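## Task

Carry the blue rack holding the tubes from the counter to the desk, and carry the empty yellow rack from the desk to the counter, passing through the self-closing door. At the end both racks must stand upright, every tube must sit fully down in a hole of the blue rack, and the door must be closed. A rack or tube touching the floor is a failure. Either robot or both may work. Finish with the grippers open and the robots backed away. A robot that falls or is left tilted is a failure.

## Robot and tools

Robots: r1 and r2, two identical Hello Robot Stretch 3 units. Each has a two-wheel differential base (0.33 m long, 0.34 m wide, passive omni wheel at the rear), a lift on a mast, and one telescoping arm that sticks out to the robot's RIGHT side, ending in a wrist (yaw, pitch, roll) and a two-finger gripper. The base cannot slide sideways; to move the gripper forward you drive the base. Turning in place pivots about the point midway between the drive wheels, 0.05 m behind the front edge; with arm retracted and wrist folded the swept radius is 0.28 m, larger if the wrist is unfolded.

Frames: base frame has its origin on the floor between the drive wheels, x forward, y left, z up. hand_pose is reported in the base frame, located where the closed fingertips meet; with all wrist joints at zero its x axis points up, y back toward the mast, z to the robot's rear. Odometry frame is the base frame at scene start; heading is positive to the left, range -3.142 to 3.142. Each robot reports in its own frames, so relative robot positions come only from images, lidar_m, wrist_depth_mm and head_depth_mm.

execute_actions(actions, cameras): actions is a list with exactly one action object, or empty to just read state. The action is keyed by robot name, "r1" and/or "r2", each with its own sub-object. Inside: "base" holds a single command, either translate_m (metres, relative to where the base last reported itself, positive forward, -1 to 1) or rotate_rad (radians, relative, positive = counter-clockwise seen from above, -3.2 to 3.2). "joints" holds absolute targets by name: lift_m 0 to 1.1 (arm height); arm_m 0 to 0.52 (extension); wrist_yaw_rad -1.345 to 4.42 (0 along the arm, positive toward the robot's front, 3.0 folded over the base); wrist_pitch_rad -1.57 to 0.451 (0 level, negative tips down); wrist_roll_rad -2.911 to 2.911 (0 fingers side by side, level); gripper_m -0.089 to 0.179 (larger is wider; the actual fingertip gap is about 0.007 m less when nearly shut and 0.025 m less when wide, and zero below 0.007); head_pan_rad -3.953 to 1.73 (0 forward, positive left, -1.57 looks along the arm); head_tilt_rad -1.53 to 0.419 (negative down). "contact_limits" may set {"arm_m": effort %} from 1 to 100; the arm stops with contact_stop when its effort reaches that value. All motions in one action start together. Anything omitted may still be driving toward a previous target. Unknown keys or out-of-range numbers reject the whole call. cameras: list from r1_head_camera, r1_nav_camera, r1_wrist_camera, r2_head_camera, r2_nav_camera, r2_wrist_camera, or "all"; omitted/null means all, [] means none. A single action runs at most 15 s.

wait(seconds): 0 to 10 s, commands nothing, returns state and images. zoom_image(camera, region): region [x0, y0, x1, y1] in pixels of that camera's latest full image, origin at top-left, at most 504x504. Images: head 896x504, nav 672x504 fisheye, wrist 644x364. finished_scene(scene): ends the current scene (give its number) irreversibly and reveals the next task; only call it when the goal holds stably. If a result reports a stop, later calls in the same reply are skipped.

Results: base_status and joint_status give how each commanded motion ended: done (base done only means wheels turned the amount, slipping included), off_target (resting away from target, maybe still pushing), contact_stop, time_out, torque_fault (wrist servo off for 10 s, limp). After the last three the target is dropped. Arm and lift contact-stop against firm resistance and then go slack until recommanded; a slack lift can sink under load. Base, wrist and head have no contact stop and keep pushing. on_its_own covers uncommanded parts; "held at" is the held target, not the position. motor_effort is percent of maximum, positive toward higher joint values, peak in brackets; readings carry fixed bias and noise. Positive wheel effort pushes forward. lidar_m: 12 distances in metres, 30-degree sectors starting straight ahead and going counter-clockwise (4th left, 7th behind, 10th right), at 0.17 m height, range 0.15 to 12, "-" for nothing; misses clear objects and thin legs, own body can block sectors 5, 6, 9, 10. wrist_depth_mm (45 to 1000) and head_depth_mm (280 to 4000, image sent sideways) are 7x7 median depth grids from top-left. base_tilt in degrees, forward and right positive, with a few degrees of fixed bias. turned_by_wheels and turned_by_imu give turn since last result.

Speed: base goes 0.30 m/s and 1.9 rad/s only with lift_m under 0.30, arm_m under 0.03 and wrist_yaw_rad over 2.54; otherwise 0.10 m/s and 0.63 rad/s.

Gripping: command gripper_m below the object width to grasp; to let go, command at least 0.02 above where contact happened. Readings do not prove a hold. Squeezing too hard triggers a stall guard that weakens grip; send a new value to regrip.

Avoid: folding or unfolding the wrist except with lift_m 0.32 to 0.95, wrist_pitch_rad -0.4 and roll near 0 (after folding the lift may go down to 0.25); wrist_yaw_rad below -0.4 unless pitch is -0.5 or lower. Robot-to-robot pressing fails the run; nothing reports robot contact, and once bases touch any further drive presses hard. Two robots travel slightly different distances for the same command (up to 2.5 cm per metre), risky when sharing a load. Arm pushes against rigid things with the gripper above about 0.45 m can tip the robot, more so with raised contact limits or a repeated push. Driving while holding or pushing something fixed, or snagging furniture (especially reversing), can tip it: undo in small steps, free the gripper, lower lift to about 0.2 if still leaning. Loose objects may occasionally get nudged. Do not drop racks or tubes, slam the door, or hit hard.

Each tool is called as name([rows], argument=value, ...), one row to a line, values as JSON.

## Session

execute_actions(actions=[])

Scene clock: 0.00 s.
r1.base_odometry: x=+0.000 y=+0.000 heading=+0.000 (m, m, rad; r1's odometry frame)
r1.turned_by_wheels: +0.000 (rad since the last result)
r1.turned_by_imu: +0.000 (rad since the last result)
r1.base_tilt: forward=-1.2 right=+0.6 (deg)
r1.lidar_m: 1.04 0.94 0.71 0.69 0.72 1.02 2.73 1.44 1.37 1.34 1.40 1.07
r1.head_depth_mm: 980 980 977 981 979 980 983 / 978 979 982 984 983 986 984 / 981 981 982 989 985 986 988 / 981 980 985 986 983 987 988 / 983 992 988 988 991 993 989 / 988 991 990 996 999 997 997 / 991 990 987 992 990 998 999
r1.base_status: not commanded
r1.joint_positions: lift_m=+0.403 arm_m=-0.001 wrist_yaw_rad=+2.978 wrist_pitch_rad=-0.457 wrist_roll_rad=-0.013 gripper_m=+0.037 head_pan_rad=+0.005 head_tilt_rad=-0.004
r1.joint_status: not commanded
r1.motor_effort: left_wheel=+0 right_wheel=+0 lift_m=+22 arm_m=+0 wrist_yaw_rad=+0 wrist_pitch_rad=+6 wrist_roll_rad=+0 gripper_m=+0 head_pan_rad=-1 head_tilt_rad=+2 (%)
r1.hand_pose: x=+0.0144 y=+0.0726 z=+0.4072 quat_wxyz=(+0.216, +0.695, +0.105, +0.678) (m; r1's base frame)
r1.wrist_depth_mm: 611 650 669 684 719 748 779 / 665 - 710 769 780 848 874 / 740 - 803 865 894 938 963 / 780 837 815 844 873 881 886 / 705 702 - 717 721 726 738 / 615 601 - 609 596 620 627 / 526 537 - 528 536 537 554
r2.base_odometry: x=+0.000 y=+0.000 heading=+0.000 (m, m, rad; r2's odometry frame)
r2.turned_by_wheels: +0.000 (rad since the last result)
r2.turned_by_imu: +0.000 (rad since the last result)
r2.base_tilt: forward=-1.7 right=-0.3 (deg)
r2.lidar_m: 1.16 0.85 0.81 0.83 1.11 2.01 2.07 1.90 1.82 1.87 1.20 1.13
r2.head_depth_mm: 1697 1681 1690 1687 1688 1087 1057 / 1770 1772 1780 1772 1762 1121 1110 / 1849 1873 1869 1877 1861 1179 1167 / 1692 1691 1697 1692 1681 1234 1232 / 1407 1405 1405 1404 1401 1405 1398 / 1198 1198 1203 1201 1201 1199 1199 / 1049 1046 1050 1049 1046 1044 1047
r2.base_status: not commanded
r2.joint_positions: lift_m=+0.484 arm_m=+0.001 wrist_yaw_rad=+3.103 wrist_pitch_rad=-0.550 wrist_roll_rad=+0.014 gripper_m=+0.037 head_pan_rad=+0.015 head_tilt_rad=+0.014
r2.joint_status: not commanded
r2.motor_effort: left_wheel=+0 right_wheel=+0 lift_m=+22 arm_m=+0 wrist_yaw_rad=+0 wrist_pitch_rad=+6 wrist_roll_rad=+1 gripper_m=+0 head_pan_rad=+0 head_tilt_rad=+1 (%)
r2.hand_pose: x=-0.0132 y=+0.0599 z=+0.4684 quat_wxyz=(+0.207, +0.689, +0.177, +0.672) (m; r2's base frame)
r2.wrist_depth_mm: - - 914 871 757 689 623 / - - - 946 843 745 656 / - - - - 920 818 715 / 829 843 845 865 879 859 779 / 710 723 737 734 760 757 776 / 617 630 - 643 659 665 664 / 549 568 - - 570 583 593
pictures: r1_head_camera (sideways: a quarter turn clockwise sets it upright), r1_nav_camera (sideways: a quarter turn counterclockwise sets it upright), r1_wrist_camera, r2_head_camera (sideways: a quarter turn clockwise sets it upright), r2_nav_camera (sideways: a quarter turn counterclockwise sets it upright), r2_wrist_camera
Images, in order (width x height): r1_head_camera 896x504, r1_nav_camera 672x504, r1_wrist_camera 644x364, r2_head_camera 896x504, r2_nav_camera 672x504, r2_wrist_camera 644x364.

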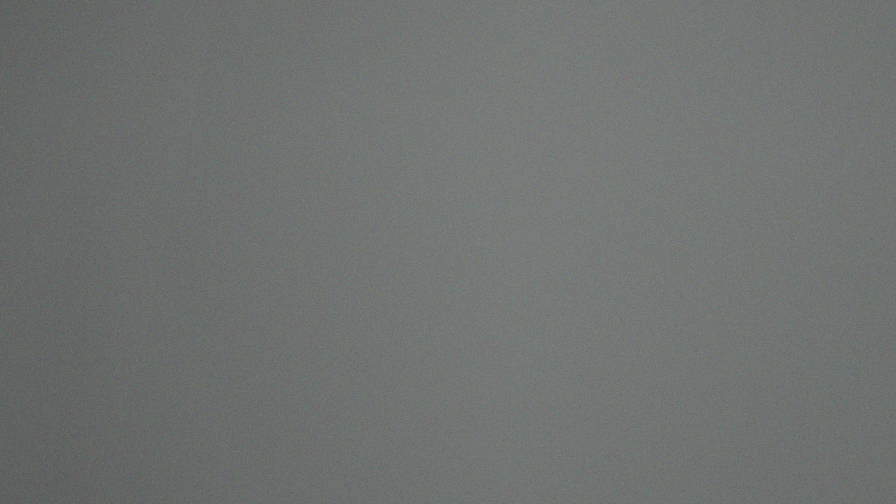

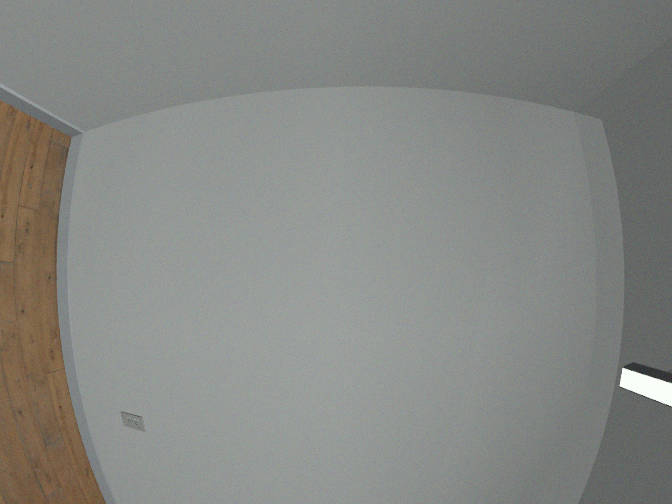

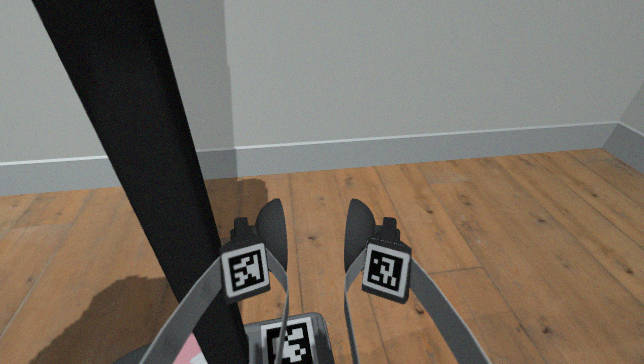

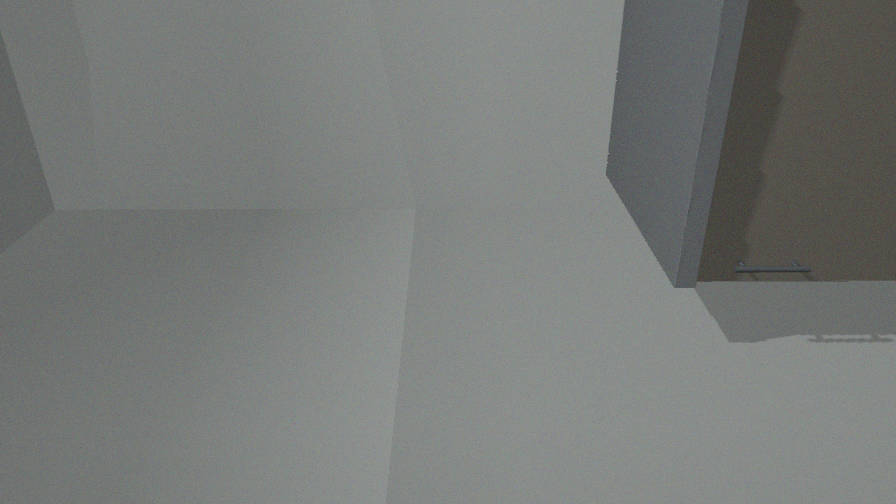

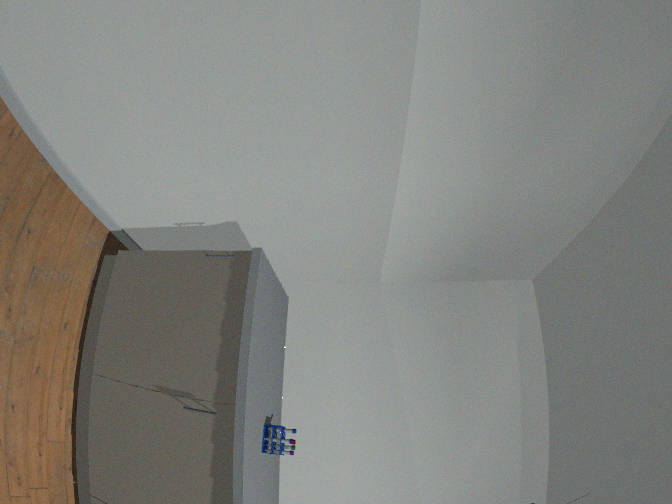

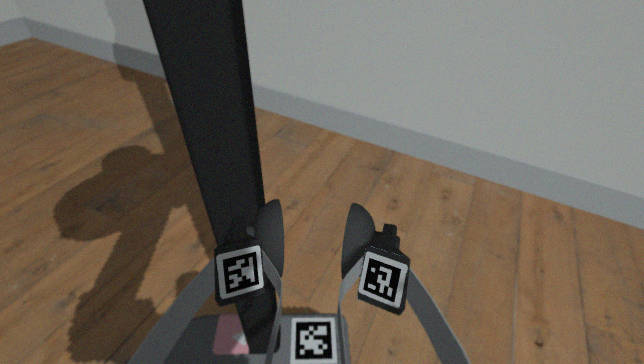

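Counter is ahead-right of r2. Look behind on both.

execute_actions([
  {"r1":{"joints":{"head_pan_rad":-2.8,"head_tilt_rad":-0.4}},"r2":{"joints":{"head_pan_rad":-2.8,"head_tilt_rad":-0.4}}},
], cameras=["r1_nav_camera","r2_nav_camera","r1_head_camera"])

execute_actions([
  {"r1":{"joints":{"head_pan_rad":-1.3}},"r2":{"joints":{"head_pan_rad":-0.8}}},
], cameras=["r1_nav_camera","r2_nav_camera","r2_head_camera"])

Scene clock: 10.43 s.
r1.base_odometry: x=+0.000 y=+0.000 heading=+0.000 (m, m, rad; r1's odometry frame)
r1.turned_by_wheels: +0.000 (rad since the last result)
r1.turned_by_imu: -0.001 (rad since the last result)
r1.base_tilt: forward=-1.1 right=+0.6 (deg)
r1.lidar_m: 1.03 0.93 0.71 0.69 0.72 1.02 2.73 1.44 1.37 1.34 1.40 1.06
r1.head_depth_mm: 2299 2427 2590 2764 2411 1857 1496 / 2395 2505 2692 2809 2372 1821 1480 / 2476 2646 2777 2915 2378 1807 1465 / 2576 2671 1951 2941 2336 1798 1455 / 2502 2620 1564 2929 2324 1797 1453 / 2114 2241 1541 2525 2290 1723 1445 / 1825 1942 1511 1510 1632 1720 1438
r1.base_status: not commanded
r1.joint_positions: lift_m=+0.403 arm_m=-0.001 wrist_yaw_rad=+2.978 wrist_pitch_rad=-0.457 wrist_roll_rad=-0.013 gripper_m=+0.037 head_pan_rad=-2.793 head_tilt_rad=-0.395
r1.joint_status: all done
r1.motor_effort: left_wheel=+0(0) right_wheel=+0(0) lift_m=+22(22) arm_m=+0(0) wrist_yaw_rad=-1(0) wrist_pitch_rad=+7(6) wrist_roll_rad=+0(0) gripper_m=+0(0) head_pan_rad=-4(41) head_tilt_rad=-2(30) (%)
r1.hand_pose: x=+0.0144 y=+0.0726 z=+0.4072 quat_wxyz=(+0.216, +0.695, +0.105, +0.678) (m; r1's base frame)
r1.wrist_depth_mm: 611 640 659 690 730 746 768 / 663 - 737 749 784 830 875 / 748 - 800 832 889 946 959 / 788 801 860 843 875 883 876 / 718 707 - 711 719 726 727 / 588 603 - 605 606 612 624 / 522 538 - 525 528 542 541
r2.base_odometry: x=+0.000 y=+0.000 heading=+0.000 (m, m, rad; r2's odometry frame)
r2.turned_by_wheels: +0.000 (rad since the last result)
r2.turned_by_imu: -0.001 (rad since the last result)
r2.base_tilt: forward=-1.6 right=-0.1 (deg)
r2.lidar_m: 1.16 0.85 0.81 0.84 1.11 2.00 2.07 1.91 1.82 1.88 1.20 1.14
r2.head_depth_mm: 1985 2106 2237 2344 2344 1777 1431 / 2147 2292 2427 2581 2324 1762 1436 / 2310 2480 2631 2850 2331 1778 1431 / 2168 2324 2493 2691 2322 1771 1428 / 1965 2114 2260 2417 2330 1765 1429 / 1838 1964 2089 2216 2261 1782 1431 / 1712 1822 1921 2042 2131 1767 1430
r2.base_status: not commanded
r2.joint_positions: lift_m=+0.484 arm_m=+0.001 wrist_yaw_rad=+3.103 wrist_pitch_rad=-0.550 wrist_roll_rad=+0.014 gripper_m=+0.037 head_pan_rad=-2.793 head_tilt_rad=-0.395
r2.joint_status: all done
r2.motor_effort: left_wheel=+0(0) right_wheel=+0(0) lift_m=+22(22) arm_m=+0(0) wrist_yaw_rad=+1(0) wrist_pitch_rad=+6(6) wrist_roll_rad=+0(1) gripper_m=+0(0) head_pan_rad=-4(49) head_tilt_rad=-2(24) (%)
r2.hand_pose: x=-0.0132 y=+0.0599 z=+0.4684 quat_wxyz=(+0.207, +0.689, +0.177, +0.672) (m; r2's base frame)
r2.wrist_depth_mm: - - 918 856 762 688 619 / - - - 961 836 734 659 / - - - - 927 801 711 / 821 846 846 867 905 861 787 / 714 726 714 737 758 751 773 / 623 631 - 646 657 658 677 / 558 564 - - 590 577 592
pictures: r1_head_camera (sideways: a quarter turn clockwise sets it upright), r1_nav_camera (sideways: a quarter turn counterclockwise sets it upright), r2_nav_camera (sideways: a quarter turn counterclockwise sets it upright)
Images, in order (width x height): r1_head_camera 896x504, r1_nav_camera 672x504, r2_nav_camera 672x504.

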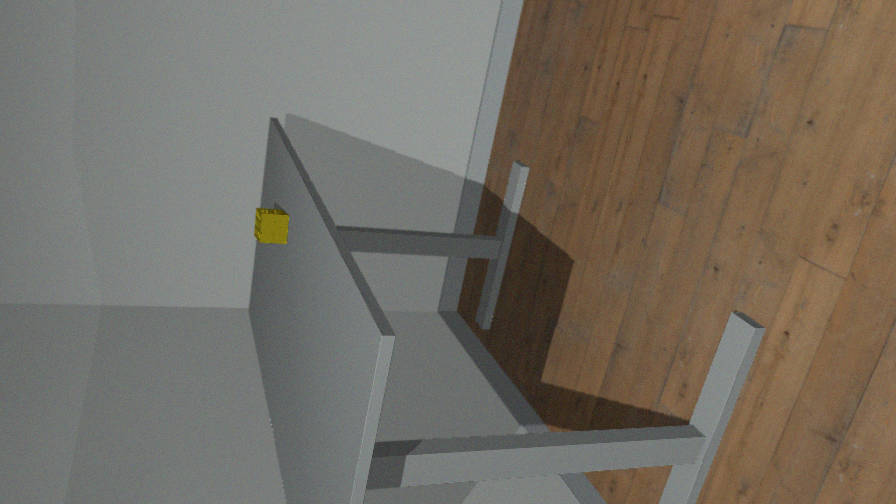

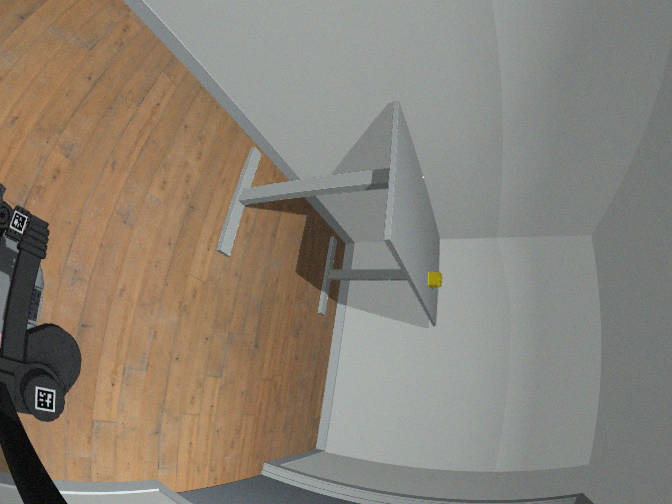

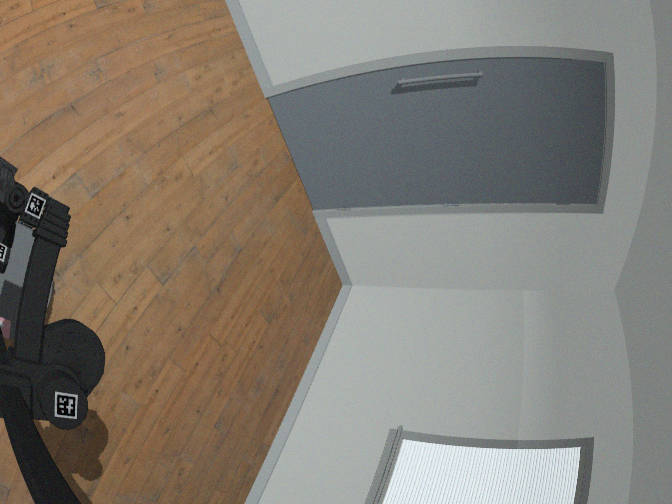

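Scene clock: 11.97 s.
r1.base_odometry: x=+0.000 y=+0.000 heading=+0.000 (m, m, rad; r1's odometry frame)
r1.turned_by_wheels: +0.000 (rad since the last result)
r1.turned_by_imu: +0.000 (rad since the last result)
r1.base_tilt: forward=-1.2 right=+0.5 (deg)
r1.lidar_m: 1.04 0.93 0.70 0.69 0.73 1.03 2.73 1.44 1.37 1.34 1.40 1.06
r1.head_depth_mm: 1105 1167 1237 1325 1404 1521 1484 / 1133 1202 1276 1362 1470 1583 1480 / 1156 1226 1318 1414 1520 1624 1475 / 1195 1273 1356 1455 1566 1658 1464 / 1231 1311 1406 1498 1627 1723 1451 / 1270 1349 1440 1575 1710 1768 1442 / 1304 1397 1503 1609 1777 1763 1445
r1.base_status: not commanded
r1.joint_positions: lift_m=+0.403 arm_m=-0.001 wrist_yaw_rad=+2.978 wrist_pitch_rad=-0.457 wrist_roll_rad=-0.013 gripper_m=+0.037 head_pan_rad=-1.307 head_tilt_rad=-0.395
r1.joint_status: all done
r1.motor_effort: left_wheel=+0(0) right_wheel=+0(0) lift_m=+22(22) arm_m=-1(0) wrist_yaw_rad=+1(0) wrist_pitch_rad=+7(6) wrist_roll_rad=+0(0) gripper_m=+0(0) head_pan_rad=+3(39) head_tilt_rad=-3(3) (%)
r1.hand_pose: x=+0.0144 y=+0.0726 z=+0.4072 quat_wxyz=(+0.216, +0.695, +0.105, +0.678) (m; r1's base frame)
r1.wrist_depth_mm: 615 641 671 677 719 751 781 / 661 - 710 755 790 814 854 / 731 - 805 821 883 918 938 / 793 814 861 855 878 880 911 / 710 707 - 709 700 725 727 / 604 612 - 604 601 621 625 / 519 536 - 527 531 537 540
r2.base_odometry: x=+0.000 y=+0.000 heading=+0.000 (m, m, rad; r2's odometry frame)
r2.turned_by_wheels: +0.000 (rad since the last result)
r2.turned_by_imu: +0.000 (rad since the last result)
r2.base_tilt: forward=-1.6 right=-0.1 (deg)
r2.lidar_m: 1.17 0.85 0.81 0.84 1.12 2.01 2.07 1.91 1.82 1.87 1.19 1.13
r2.head_depth_mm: 1775 1919 1988 1464 1628 1726 1430 / 1717 1852 1815 1391 1534 1669 1424 / 1661 1773 1818 1335 1448 1606 1433 / 1604 1714 1790 1277 1389 1533 1423 / 1549 1664 1723 1235 1324 1453 1424 / 1503 1608 1660 1180 1267 1383 1430 / 1458 1554 1606 1148 1211 1322 1428
r2.base_status: not commanded
r2.joint_positions: lift_m=+0.484 arm_m=+0.001 wrist_yaw_rad=+3.103 wrist_pitch_rad=-0.550 wrist_roll_rad=+0.014 gripper_m=+0.037 head_pan_rad=-0.807 head_tilt_rad=-0.395
r2.joint_status: all done
r2.motor_effort: left_wheel=+0(0) right_wheel=+0(0) lift_m=+22(22) arm_m=+0(0) wrist_yaw_rad=+1(1) wrist_pitch_rad=+6(6) wrist_roll_rad=+1(1) gripper_m=+0(1) head_pan_rad=+4(48) head_tilt_rad=-1(2) (%)
r2.hand_pose: x=-0.0132 y=+0.0599 z=+0.4684 quat_wxyz=(+0.207, +0.689, +0.177, +0.672) (m; r2's base frame)
r2.wrist_depth_mm: - - 919 875 744 684 620 / - - - 939 836 738 658 / - - - - 926 808 725 / 817 830 844 851 878 826 782 / 709 718 724 729 768 763 778 / 614 627 - 649 662 663 674 / 551 568 - - 579 590 592
pictures: r1_nav_camera (sideways: a quarter turn counterclockwise sets it upright), r2_head_camera (sideways: a quarter turn clockwise sets it upright), r2_nav_camera (sideways: a quarter turn counterclockwise sets it upright)
Images, in order (width x height): r1_nav_camera 672x504, r2_head_camera 896x504, r2_nav_camera 672x504.

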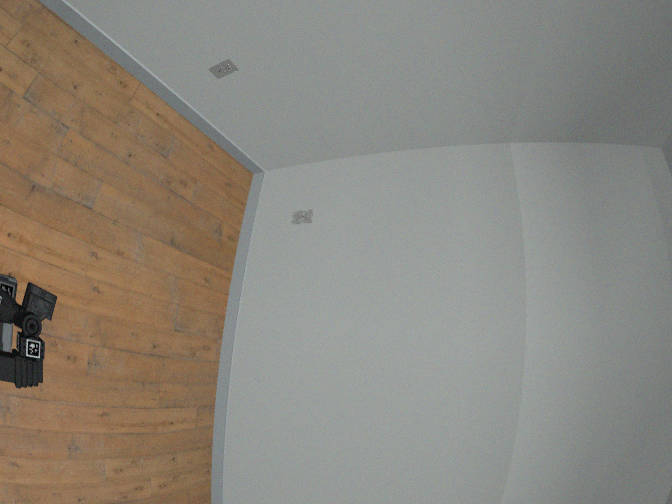

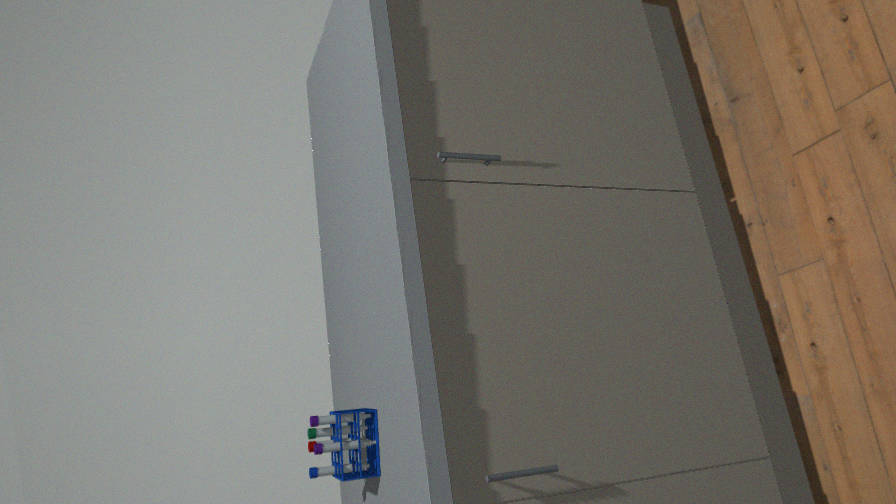

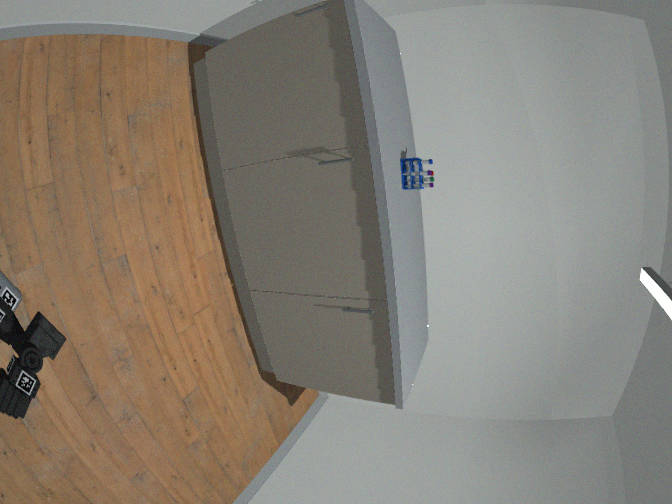

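execute_actions([
  {"r1":{"base":{"rotate_rad":0.2},"joints":{"head_pan_rad":-2.6,"head_tilt_rad":-0.5}},"r2":{"base":{"rotate_rad":-0.52},"joints":{"head_pan_rad":0,"head_tilt_rad":-0.4}}},
], cameras=[])

execute_actions([
  {"r1":{"base":{"translate_m":-1.0}}},
], cameras=["r1_nav_camera","r1_head_camera","r2_head_camera"])

Scene clock: 32.20 s.
r1.base_odometry: x=+0.000 y=+0.000 heading=+0.200 (m, m, rad; r1's odometry frame)
r1.turned_by_wheels: +0.200 (rad since the last result)
r1.turned_by_imu: +0.199 (rad since the last result)
r1.base_tilt: forward=-1.2 right=+0.6 (deg)
r1.lidar_m: 1.04 0.81 0.69 0.69 0.79 1.51 2.53 1.44 1.34 1.33 1.21 1.04
r1.head_depth_mm: 2206 2284 1362 2768 2095 1672 1381 / 1952 2081 1461 2667 2085 1635 1371 / 1760 1864 1468 1662 1872 1643 1367 / 1613 1716 1940 2134 1985 1637 1361 / 1487 1581 1745 1903 1979 1626 1352 / 1368 1471 1602 1735 1855 1605 1343 / 1274 1369 1466 1583 1715 1601 1337
r1.base_status: done
r1.joint_positions: lift_m=+0.403 arm_m=-0.001 wrist_yaw_rad=+2.978 wrist_pitch_rad=-0.457 wrist_roll_rad=-0.013 gripper_m=+0.037 head_pan_rad=-2.593 head_tilt_rad=-0.494
r1.joint_status: all done
r1.motor_effort: left_wheel=-3(9) right_wheel=+4(9) lift_m=+22(22) arm_m=+0(0) wrist_yaw_rad=+0(1) wrist_pitch_rad=+7(6) wrist_roll_rad=+0(0) gripper_m=+0(0) head_pan_rad=-3(41) head_tilt_rad=-3(11) (%)
r1.hand_pose: x=+0.0144 y=+0.0726 z=+0.4072 quat_wxyz=(+0.216, +0.695, +0.105, +0.678) (m; r1's base frame)
r1.wrist_depth_mm: 717 678 694 678 662 671 639 / 785 - 747 747 739 716 727 / 842 - 836 832 826 806 822 / 833 820 863 870 861 839 836 / 702 713 - 699 727 713 741 / 601 594 - 606 591 615 631 / 526 543 - 533 537 541 540
r2.base_odometry: x=+0.000 y=+0.000 heading=-0.520 (m, m, rad; r2's odometry frame)
r2.turned_by_wheels: -0.520 (rad since the last result)
r2.turned_by_imu: -0.519 (rad since the last result)
r2.base_tilt: forward=-1.6 right=-0.3 (deg)
r2.lidar_m: 1.13 1.16 0.84 0.81 0.84 1.12 2.00 2.07 1.91 1.82 1.88 1.19
r2.head_depth_mm: 1532 1641 1720 1234 1336 1471 1431 / 1522 1632 1710 1222 1321 1450 1426 / 1524 1631 1697 1217 1306 1438 1426 / 1510 1617 1620 1204 1302 1430 1433 / 1511 1620 1682 1192 1290 1419 1430 / 1507 1611 1678 1187 1276 1397 1429 / 1491 1604 1666 1173 1267 1393 1433
r2.base_status: done
r2.joint_positions: lift_m=+0.484 arm_m=+0.001 wrist_yaw_rad=+3.103 wrist_pitch_rad=-0.550 wrist_roll_rad=+0.014 gripper_m=+0.037 head_pan_rad=-0.007 head_tilt_rad=-0.395
r2.joint_status: all done
r2.motor_effort: left_wheel=+4(8) right_wheel=-4(8) lift_m=+23(22) arm_m=+0(0) wrist_yaw_rad=+0(0) wrist_pitch_rad=+6(6) wrist_roll_rad=+1(0) gripper_m=+0(0) head_pan_rad=+4(47) head_tilt_rad=-1(2) (%)
r2.hand_pose: x=-0.0132 y=+0.0599 z=+0.4684 quat_wxyz=(+0.207, +0.689, +0.177, +0.672) (m; r2's base frame)
r2.wrist_depth_mm: 741 749 757 775 791 812 810 / 834 859 852 850 875 879 914 / 916 920 - 958 - - - / 835 841 850 854 878 889 898 / 701 716 726 743 766 763 775 / 617 636 - 647 654 654 656 / 551 564 - - 585 582 595
pictures: none
No camera images: the call's "cameras" was empty. Leave "cameras" out to get every camera's image.

Scene clock: 43.43 s.
r1.base_odometry: x=-0.980 y=-0.198 heading=+0.200 (m, m, rad; r1's odometry frame)
r1.turned_by_wheels: +0.000 (rad since the last result)
r1.turned_by_imu: +0.002 (rad since the last result)
r1.base_tilt: forward=-1.1 right=+0.5 (deg)
r1.lidar_m: 1.92 1.09 0.92 0.92 1.16 1.76 1.54 1.27 0.66 1.09 1.26 2.00
r1.head_depth_mm: 1676 1786 1068 756 1840 1663 1377 / 1582 1750 1136 745 1912 1648 1372 / 1443 1573 1111 740 594 1641 1374 / 1308 1418 1092 729 547 1615 1353 / 1205 1310 1078 723 541 1483 1360 / 1117 1200 1057 713 535 455 1343 / 1035 1111 1042 706 533 428 1302
r1.base_status: done
r1.joint_positions: lift_m=+0.403 arm_m=-0.001 wrist_yaw_rad=+2.978 wrist_pitch_rad=-0.457 wrist_roll_rad=-0.013 gripper_m=+0.037 head_pan_rad=-2.593 head_tilt_rad=-0.494
r1.joint_status: not commanded
r1.motor_effort: left_wheel=-3(10) right_wheel=+4(4) lift_m=+22(22) arm_m=+0(1) wrist_yaw_rad=-1(0) wrist_pitch_rad=+6(7) wrist_roll_rad=+0(0) gripper_m=-1(1) head_pan_rad=-4(3) head_tilt_rad=-3(3) (%)
r1.hand_pose: x=+0.0144 y=+0.0726 z=+0.4072 quat_wxyz=(+0.216, +0.695, +0.105, +0.678) (m; r1's base frame)
r1.wrist_depth_mm: 942 1000 - 969 894 866 869 / - - - - 983 967 968 / - - - - - - - / 842 835 859 866 854 866 886 / 702 706 - 716 719 701 721 / 609 616 - 609 592 600 625 / 523 536 - 530 535 535 547
r2.base_odometry: x=+0.000 y=+0.000 heading=-0.520 (m, m, rad; r2's odometry frame)
r2.turned_by_wheels: +0.000 (rad since the last result)
r2.turned_by_imu: -0.003 (rad since the last result)
r2.base_tilt: forward=-1.7 right=-0.2 (deg)
r2.lidar_m: 1.13 1.16 0.84 0.81 0.84 1.12 2.00 2.07 1.90 1.82 1.88 1.19
r2.head_depth_mm: 1534 1652 1721 1238 1334 1471 1423 / 1530 1643 1712 1224 1328 1461 1433 / 1522 1636 1708 1218 1312 1442 1427 / 1508 1627 1619 1205 1296 1431 1423 / 1503 1617 1685 1194 1290 1409 1429 / 1502 1611 1687 1185 1279 1392 1423 / 1501 1601 1669 1168 1262 1385 1424
r2.base_status: not commanded
r2.joint_positions: lift_m=+0.484 arm_m=+0.001 wrist_yaw_rad=+3.103 wrist_pitch_rad=-0.550 wrist_roll_rad=+0.014 gripper_m=+0.037 head_pan_rad=-0.007 head_tilt_rad=-0.395
r2.joint_status: not commanded
r2.motor_effort: left_wheel=+4(4) right_wheel=-4(4) lift_m=+22(22) arm_m=+0(0) wrist_yaw_rad=+0(1) wrist_pitch_rad=+6(5) wrist_roll_rad=+1(0) gripper_m=-1(0) head_pan_rad=+5(5) head_tilt_rad=-2(2) (%)
r2.hand_pose: x=-0.0132 y=+0.0599 z=+0.4684 quat_wxyz=(+0.207, +0.689, +0.177, +0.672) (m; r2's base frame)
r2.wrist_depth_mm: 742 771 771 768 796 788 812 / 820 835 858 871 865 889 907 / 913 929 - 964 - - - / 811 840 825 856 871 880 920 / 704 729 730 728 769 746 765 / 620 631 - 645 654 660 667 / 555 564 - - 579 590 595
pictures: r1_head_camera (sideways: a quarter turn clockwise sets it upright), r1_nav_camera (sideways: a quarter turn counterclockwise sets it upright), r2_head_camera (sideways: a quarter turn clockwise sets it upright)
Images, in order (width x height): r1_head_camera 896x504, r1_nav_camera 672x504, r2_head_camera 896x504.

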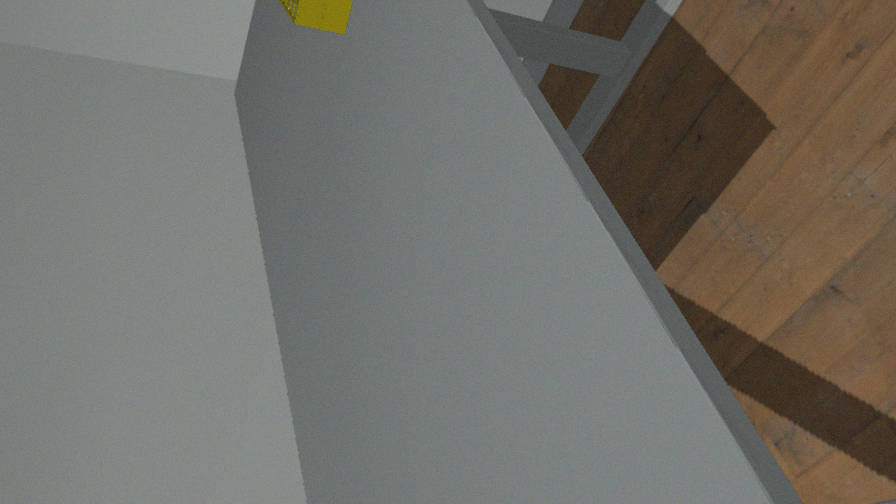

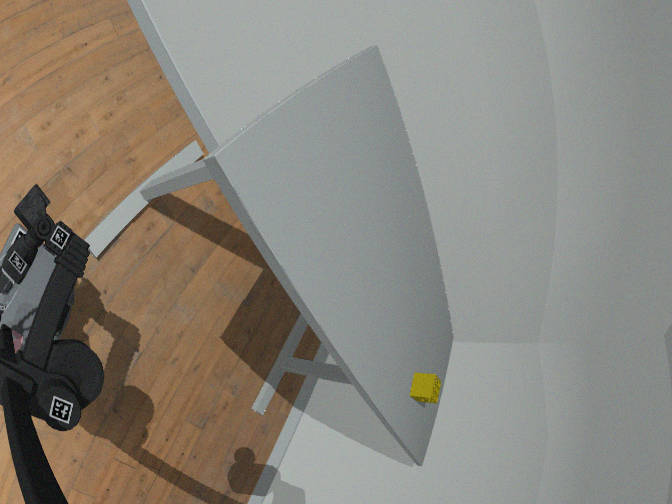

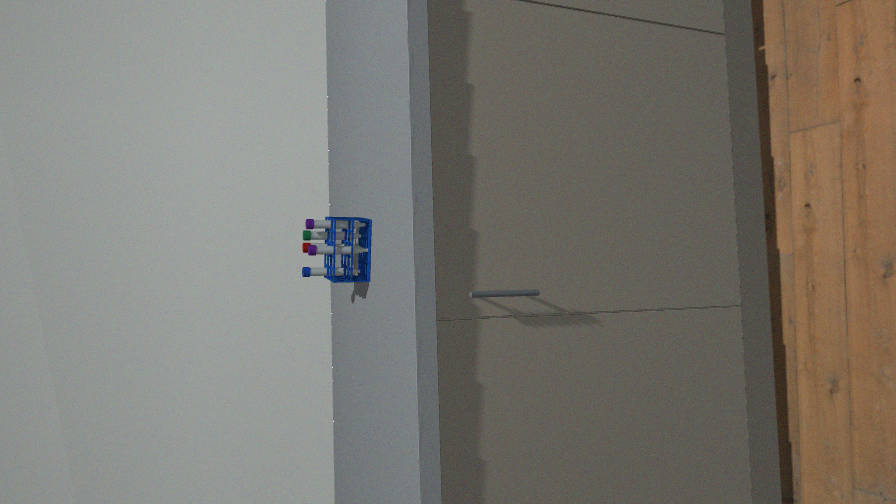

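execute_actions(actions=[])

Scene clock: 67.57 s.
r1.base_odometry: x=-0.980 y=-0.198 heading=+0.200 (m, m, rad; r1's odometry frame)
r1.turned_by_wheels: +0.000 (rad since the last result)
r1.turned_by_imu: +0.000 (rad since the last result)
r1.base_tilt: forward=-1.1 right=+0.5 (deg)
r1.lidar_m: 1.91 1.09 0.92 0.92 1.16 1.77 1.54 1.27 0.66 1.09 1.25 2.00
r1.head_depth_mm: 1688 1766 1073 758 1835 1651 1386 / 1590 1738 1127 747 1887 1647 1378 / 1434 1575 1114 735 594 1636 1363 / 1308 1430 1097 728 548 1629 1363 / 1206 1309 1071 721 541 1493 1348 / 1114 1196 1058 711 536 456 1350 / 1038 1107 1045 703 533 428 1306
r1.base_status: done
r1.joint_positions: lift_m=+0.403 arm_m=-0.001 wrist_yaw_rad=+2.978 wrist_pitch_rad=-0.457 wrist_roll_rad=-0.013 gripper_m=+0.037 head_pan_rad=-2.593 head_tilt_rad=-0.494
r1.joint_status: not commanded
r1.motor_effort: left_wheel=-3(10) right_wheel=+4(4) lift_m=+22(22) arm_m=+0(1) wrist_yaw_rad=+0(0) wrist_pitch_rad=+6(7) wrist_roll_rad=+0(0) gripper_m=+0(1) head_pan_rad=-3(3) head_tilt_rad=-3(3) (%)
r1.hand_pose: x=+0.0144 y=+0.0726 z=+0.4072 quat_wxyz=(+0.216, +0.695, +0.105, +0.678) (m; r1's base frame)
r1.wrist_depth_mm: 967 999 975 935 899 860 865 / - - - - 941 943 960 / - - - - - - - / 855 818 850 858 871 874 889 / 692 708 - 724 734 725 729 / 602 607 - 616 592 620 621 / 525 534 - 537 524 542 545
r2.base_odometry: x=+0.000 y=+0.000 heading=-0.520 (m, m, rad; r2's odometry frame)
r2.turned_by_wheels: +0.000 (rad since the last result)
r2.turned_by_imu: -0.001 (rad since the last result)
r2.base_tilt: forward=-1.6 right=-0.2 (deg)
r2.lidar_m: 1.13 1.16 0.84 0.81 0.84 1.12 2.01 2.07 1.90 1.82 1.88 1.20
r2.head_depth_mm: 1534 1647 1711 1234 1337 1471 1425 / 1538 1644 1705 1228 1327 1461 1434 / 1519 1627 1698 1215 1312 1444 1426 / 1512 1625 1628 1203 1300 1429 1429 / 1514 1616 1692 1192 1287 1412 1429 / 1500 1606 1680 1184 1283 1404 1430 / 1498 1607 1664 1177 1259 1386 1425
r2.base_status: not commanded
r2.joint_positions: lift_m=+0.484 arm_m=+0.001 wrist_yaw_rad=+3.103 wrist_pitch_rad=-0.550 wrist_roll_rad=+0.014 gripper_m=+0.037 head_pan_rad=-0.007 head_tilt_rad=-0.395
r2.joint_status: not commanded
r2.motor_effort: left_wheel=+3(4) right_wheel=-4(4) lift_m=+22(22) arm_m=+0(0) wrist_yaw_rad=+1(1) wrist_pitch_rad=+5(5) wrist_roll_rad=+1(0) gripper_m=-1(0) head_pan_rad=+4(5) head_tilt_rad=-2(2) (%)
r2.hand_pose: x=-0.0132 y=+0.0599 z=+0.4684 quat_wxyz=(+0.207, +0.689, +0.177, +0.672) (m; r2's base frame)
r2.wrist_depth_mm: 749 746 765 788 778 806 815 / 832 831 859 849 882 891 895 / 896 921 - 958 - - - / 814 829 843 853 878 926 890 / 714 713 733 744 746 755 772 / 625 636 - 639 650 653 668 / 541 562 - - 583 588 593
pictures: r1_head_camera (sideways: a quarter turn clockwise sets it upright), r1_nav_camera (sideways: a quarter turn counterclockwise sets it upright), r1_wrist_camera, r2_head_camera (sideways: a quarter turn clockwise sets it upright), r2_nav_camera (sideways: a quarter turn counterclockwise sets it upright), r2_wrist_camera
Images, in order (width x height): r1_head_camera 896x504, r1_nav_camera 672x504, r1_wrist_camera 644x364, r2_head_camera 896x504, r2_nav_camera 672x504, r2_wrist_camera 644x364.

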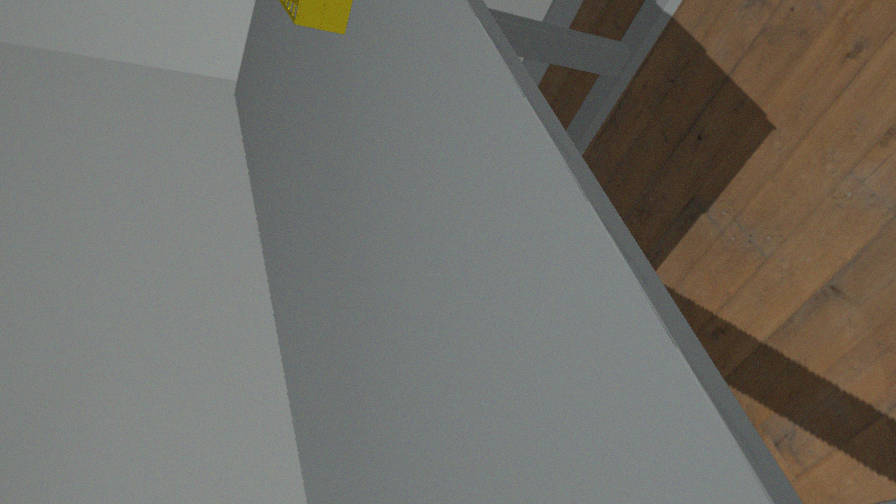

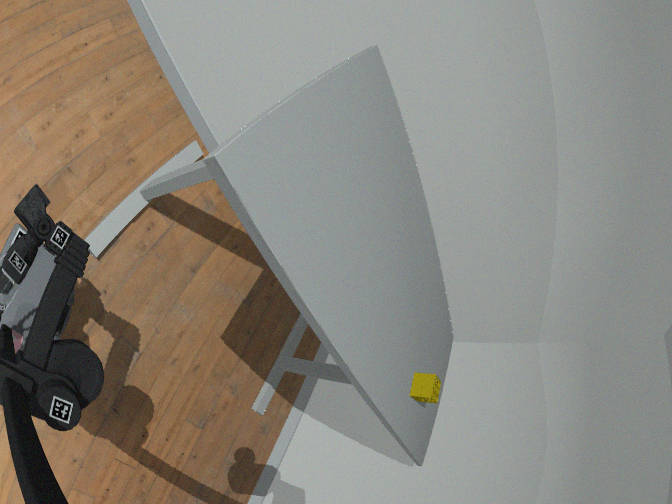

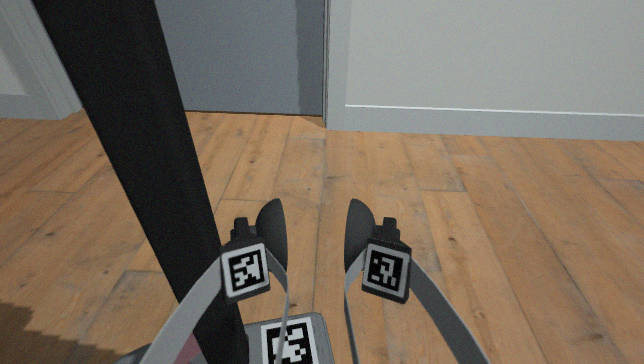

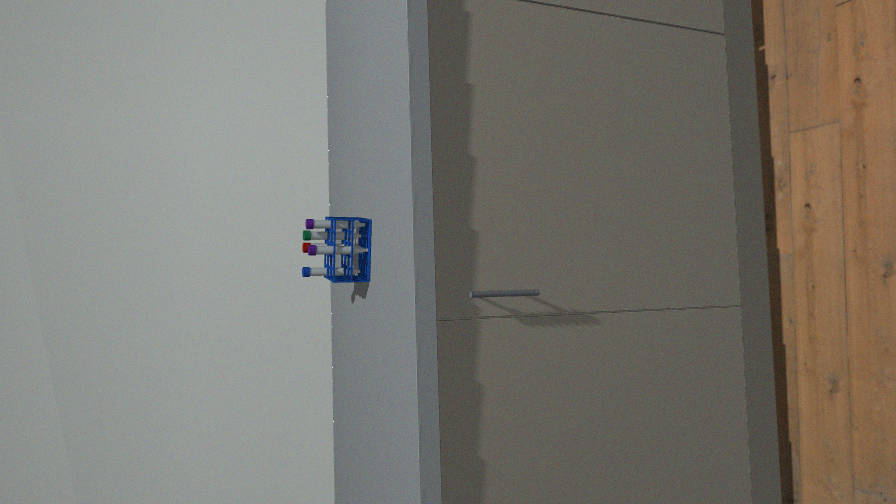

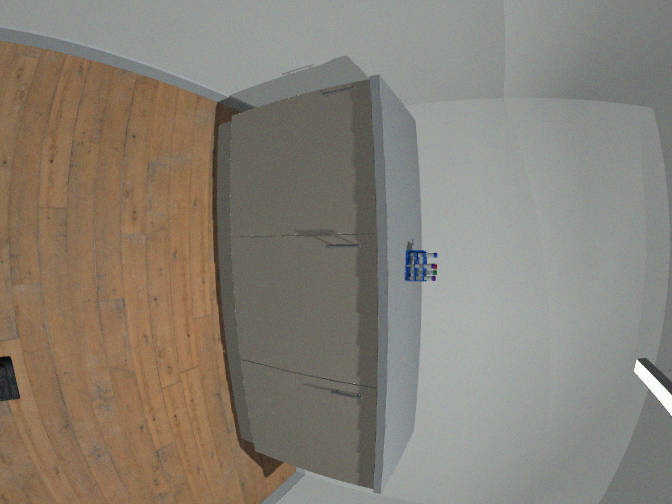

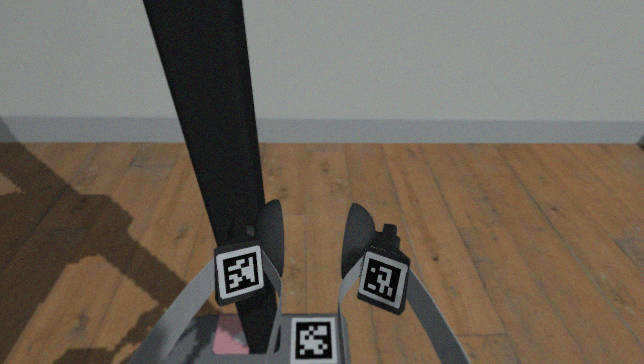

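execute_actions([
  {"r1":{"base":{"rotate_rad":-0.2},"joints":{"head_pan_rad":-1.57,"head_tilt_rad":-0.8}},"r2":{"base":{"translate_m":0.75}}},
], cameras=["r1_head_camera","r1_nav_camera","r2_head_camera"])

Scene clock: 83.37 s.
r1.base_odometry: x=-0.980 y=-0.198 heading=+0.000 (m, m, rad; r1's odometry frame)
r1.turned_by_wheels: -0.200 (rad since the last result)
r1.turned_by_imu: -0.201 (rad since the last result)
r1.base_tilt: forward=-1.1 right=+0.6 (deg)
r1.lidar_m: 2.00 1.26 0.95 0.92 1.07 1.39 1.76 1.48 0.66 1.09 1.15 1.63
r1.head_depth_mm: 939 754 585 476 433 1350 1186 / 936 742 581 474 1010 1335 1175 / 945 1046 1199 1416 1458 1280 1159 / 959 1094 1263 1488 1528 1318 1170 / 972 1099 1262 1502 1526 1326 1169 / 976 1103 1279 1514 1514 1311 1163 / 981 1113 1285 1527 1511 1312 1157
r1.base_status: done
r1.joint_positions: lift_m=+0.403 arm_m=-0.001 wrist_yaw_rad=+2.978 wrist_pitch_rad=-0.457 wrist_roll_rad=-0.013 gripper_m=+0.037 head_pan_rad=-1.577 head_tilt_rad=-0.790
r1.joint_status: all done
r1.motor_effort: left_wheel=+3(7) right_wheel=-4(8) lift_m=+22(22) arm_m=+0(0) wrist_yaw_rad=-1(1) wrist_pitch_rad=+6(7) wrist_roll_rad=+0(0) gripper_m=+0(0) head_pan_rad=+2(37) head_tilt_rad=-5(24) (%)
r1.hand_pose: x=+0.0144 y=+0.0726 z=+0.4072 quat_wxyz=(+0.216, +0.695, +0.105, +0.678) (m; r1's base frame)
r1.wrist_depth_mm: 871 938 940 894 948 970 - / 979 - - - - - - / - - - - - - - / 848 823 850 858 879 868 903 / 703 718 - 710 711 709 719 / 609 609 - 612 594 617 620 / 525 530 - 537 530 536 539
r2.base_odometry: x=+0.651 y=-0.372 heading=-0.520 (m, m, rad; r2's odometry frame)
r2.turned_by_wheels: +0.000 (rad since the last result)
r2.turned_by_imu: -0.003 (rad since the last result)
r2.base_tilt: forward=-1.6 right=-0.3 (deg)
r2.lidar_m: 0.38 0.39 0.52 0.83 0.85 1.15 2.76 2.63 1.88 1.80 0.58 0.41
r2.head_depth_mm: 858 921 990 1000 690 526 466 / 853 916 985 1001 689 527 464 / 849 912 983 1005 662 527 464 / 848 909 978 939 660 528 465 / 843 901 972 1016 662 527 452 / 842 901 969 1014 692 528 451 / 837 894 964 1004 691 527 451
r2.base_status: done
r2.joint_positions: lift_m=+0.484 arm_m=+0.001 wrist_yaw_rad=+3.103 wrist_pitch_rad=-0.550 wrist_roll_rad=+0.014 gripper_m=+0.037 head_pan_rad=-0.007 head_tilt_rad=-0.395
r2.joint_status: not commanded
r2.motor_effort: left_wheel=+4(10) right_wheel=-4(5) lift_m=+22(23) arm_m=+0(0) wrist_yaw_rad=+0(1) wrist_pitch_rad=+6(6) wrist_roll_rad=+1(0) gripper_m=-1(0) head_pan_rad=+4(4) head_tilt_rad=-1(2) (%)
r2.hand_pose: x=-0.0132 y=+0.0599 z=+0.4684 quat_wxyz=(+0.207, +0.689, +0.177, +0.672) (m; r2's base frame)
r2.wrist_depth_mm: 759 759 792 784 802 585 414 / 845 855 862 865 893 579 412 / 914 917 - 959 - 585 410 / 816 836 870 877 880 588 410 / 704 711 724 748 755 683 416 / 616 635 - 650 661 641 417 / 556 561 - - 578 585 418
pictures: r1_head_camera (sideways: a quarter turn clockwise sets it upright), r1_nav_camera (sideways: a quarter turn counterclockwise sets it upright), r2_head_camera (sideways: a quarter turn clockwise sets it upright)
Images, in order (width x height): r1_head_camera 896x504, r1_nav_camera 672x504, r2_head_camera 896x504.

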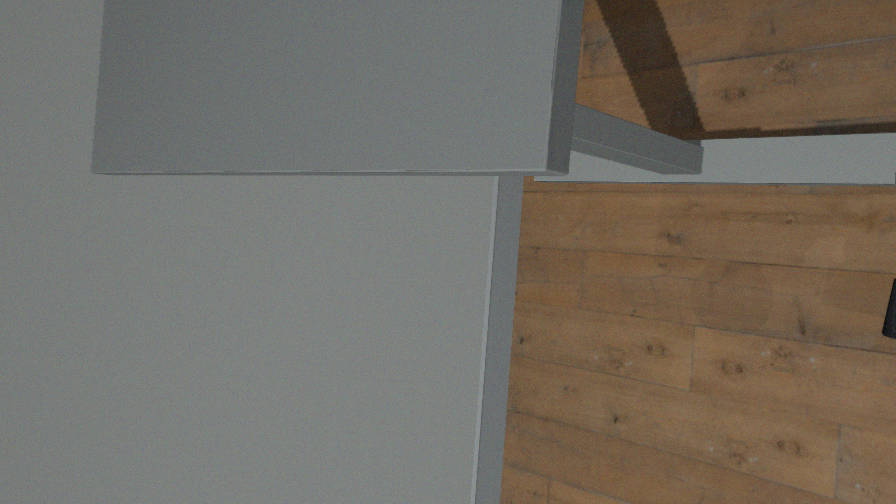

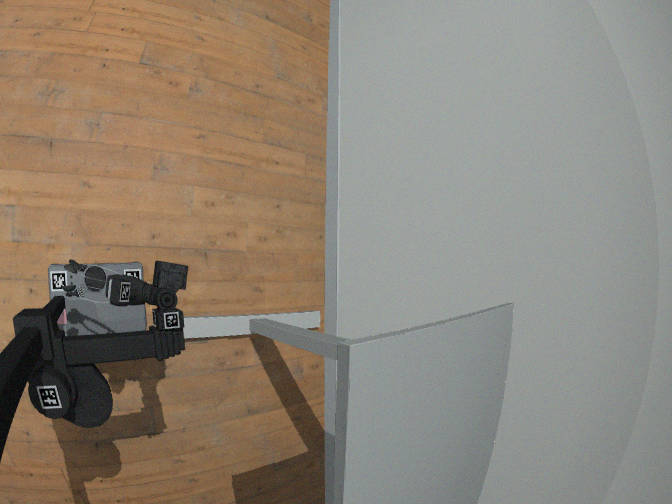

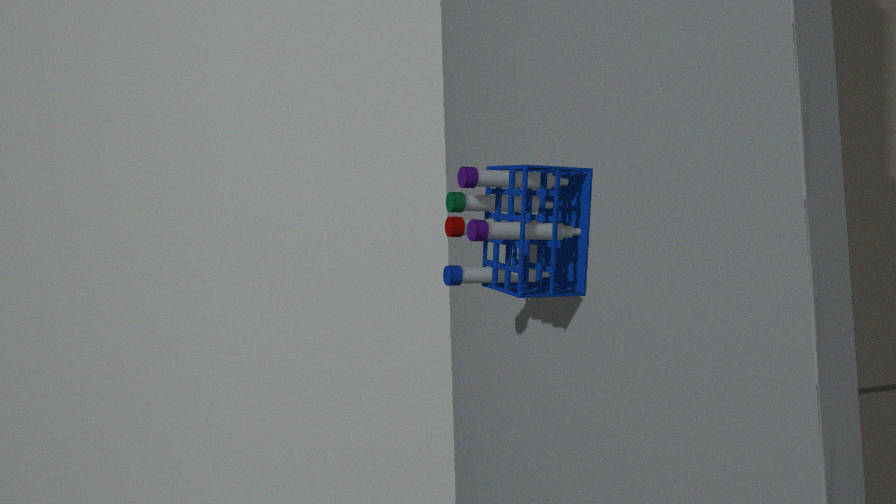

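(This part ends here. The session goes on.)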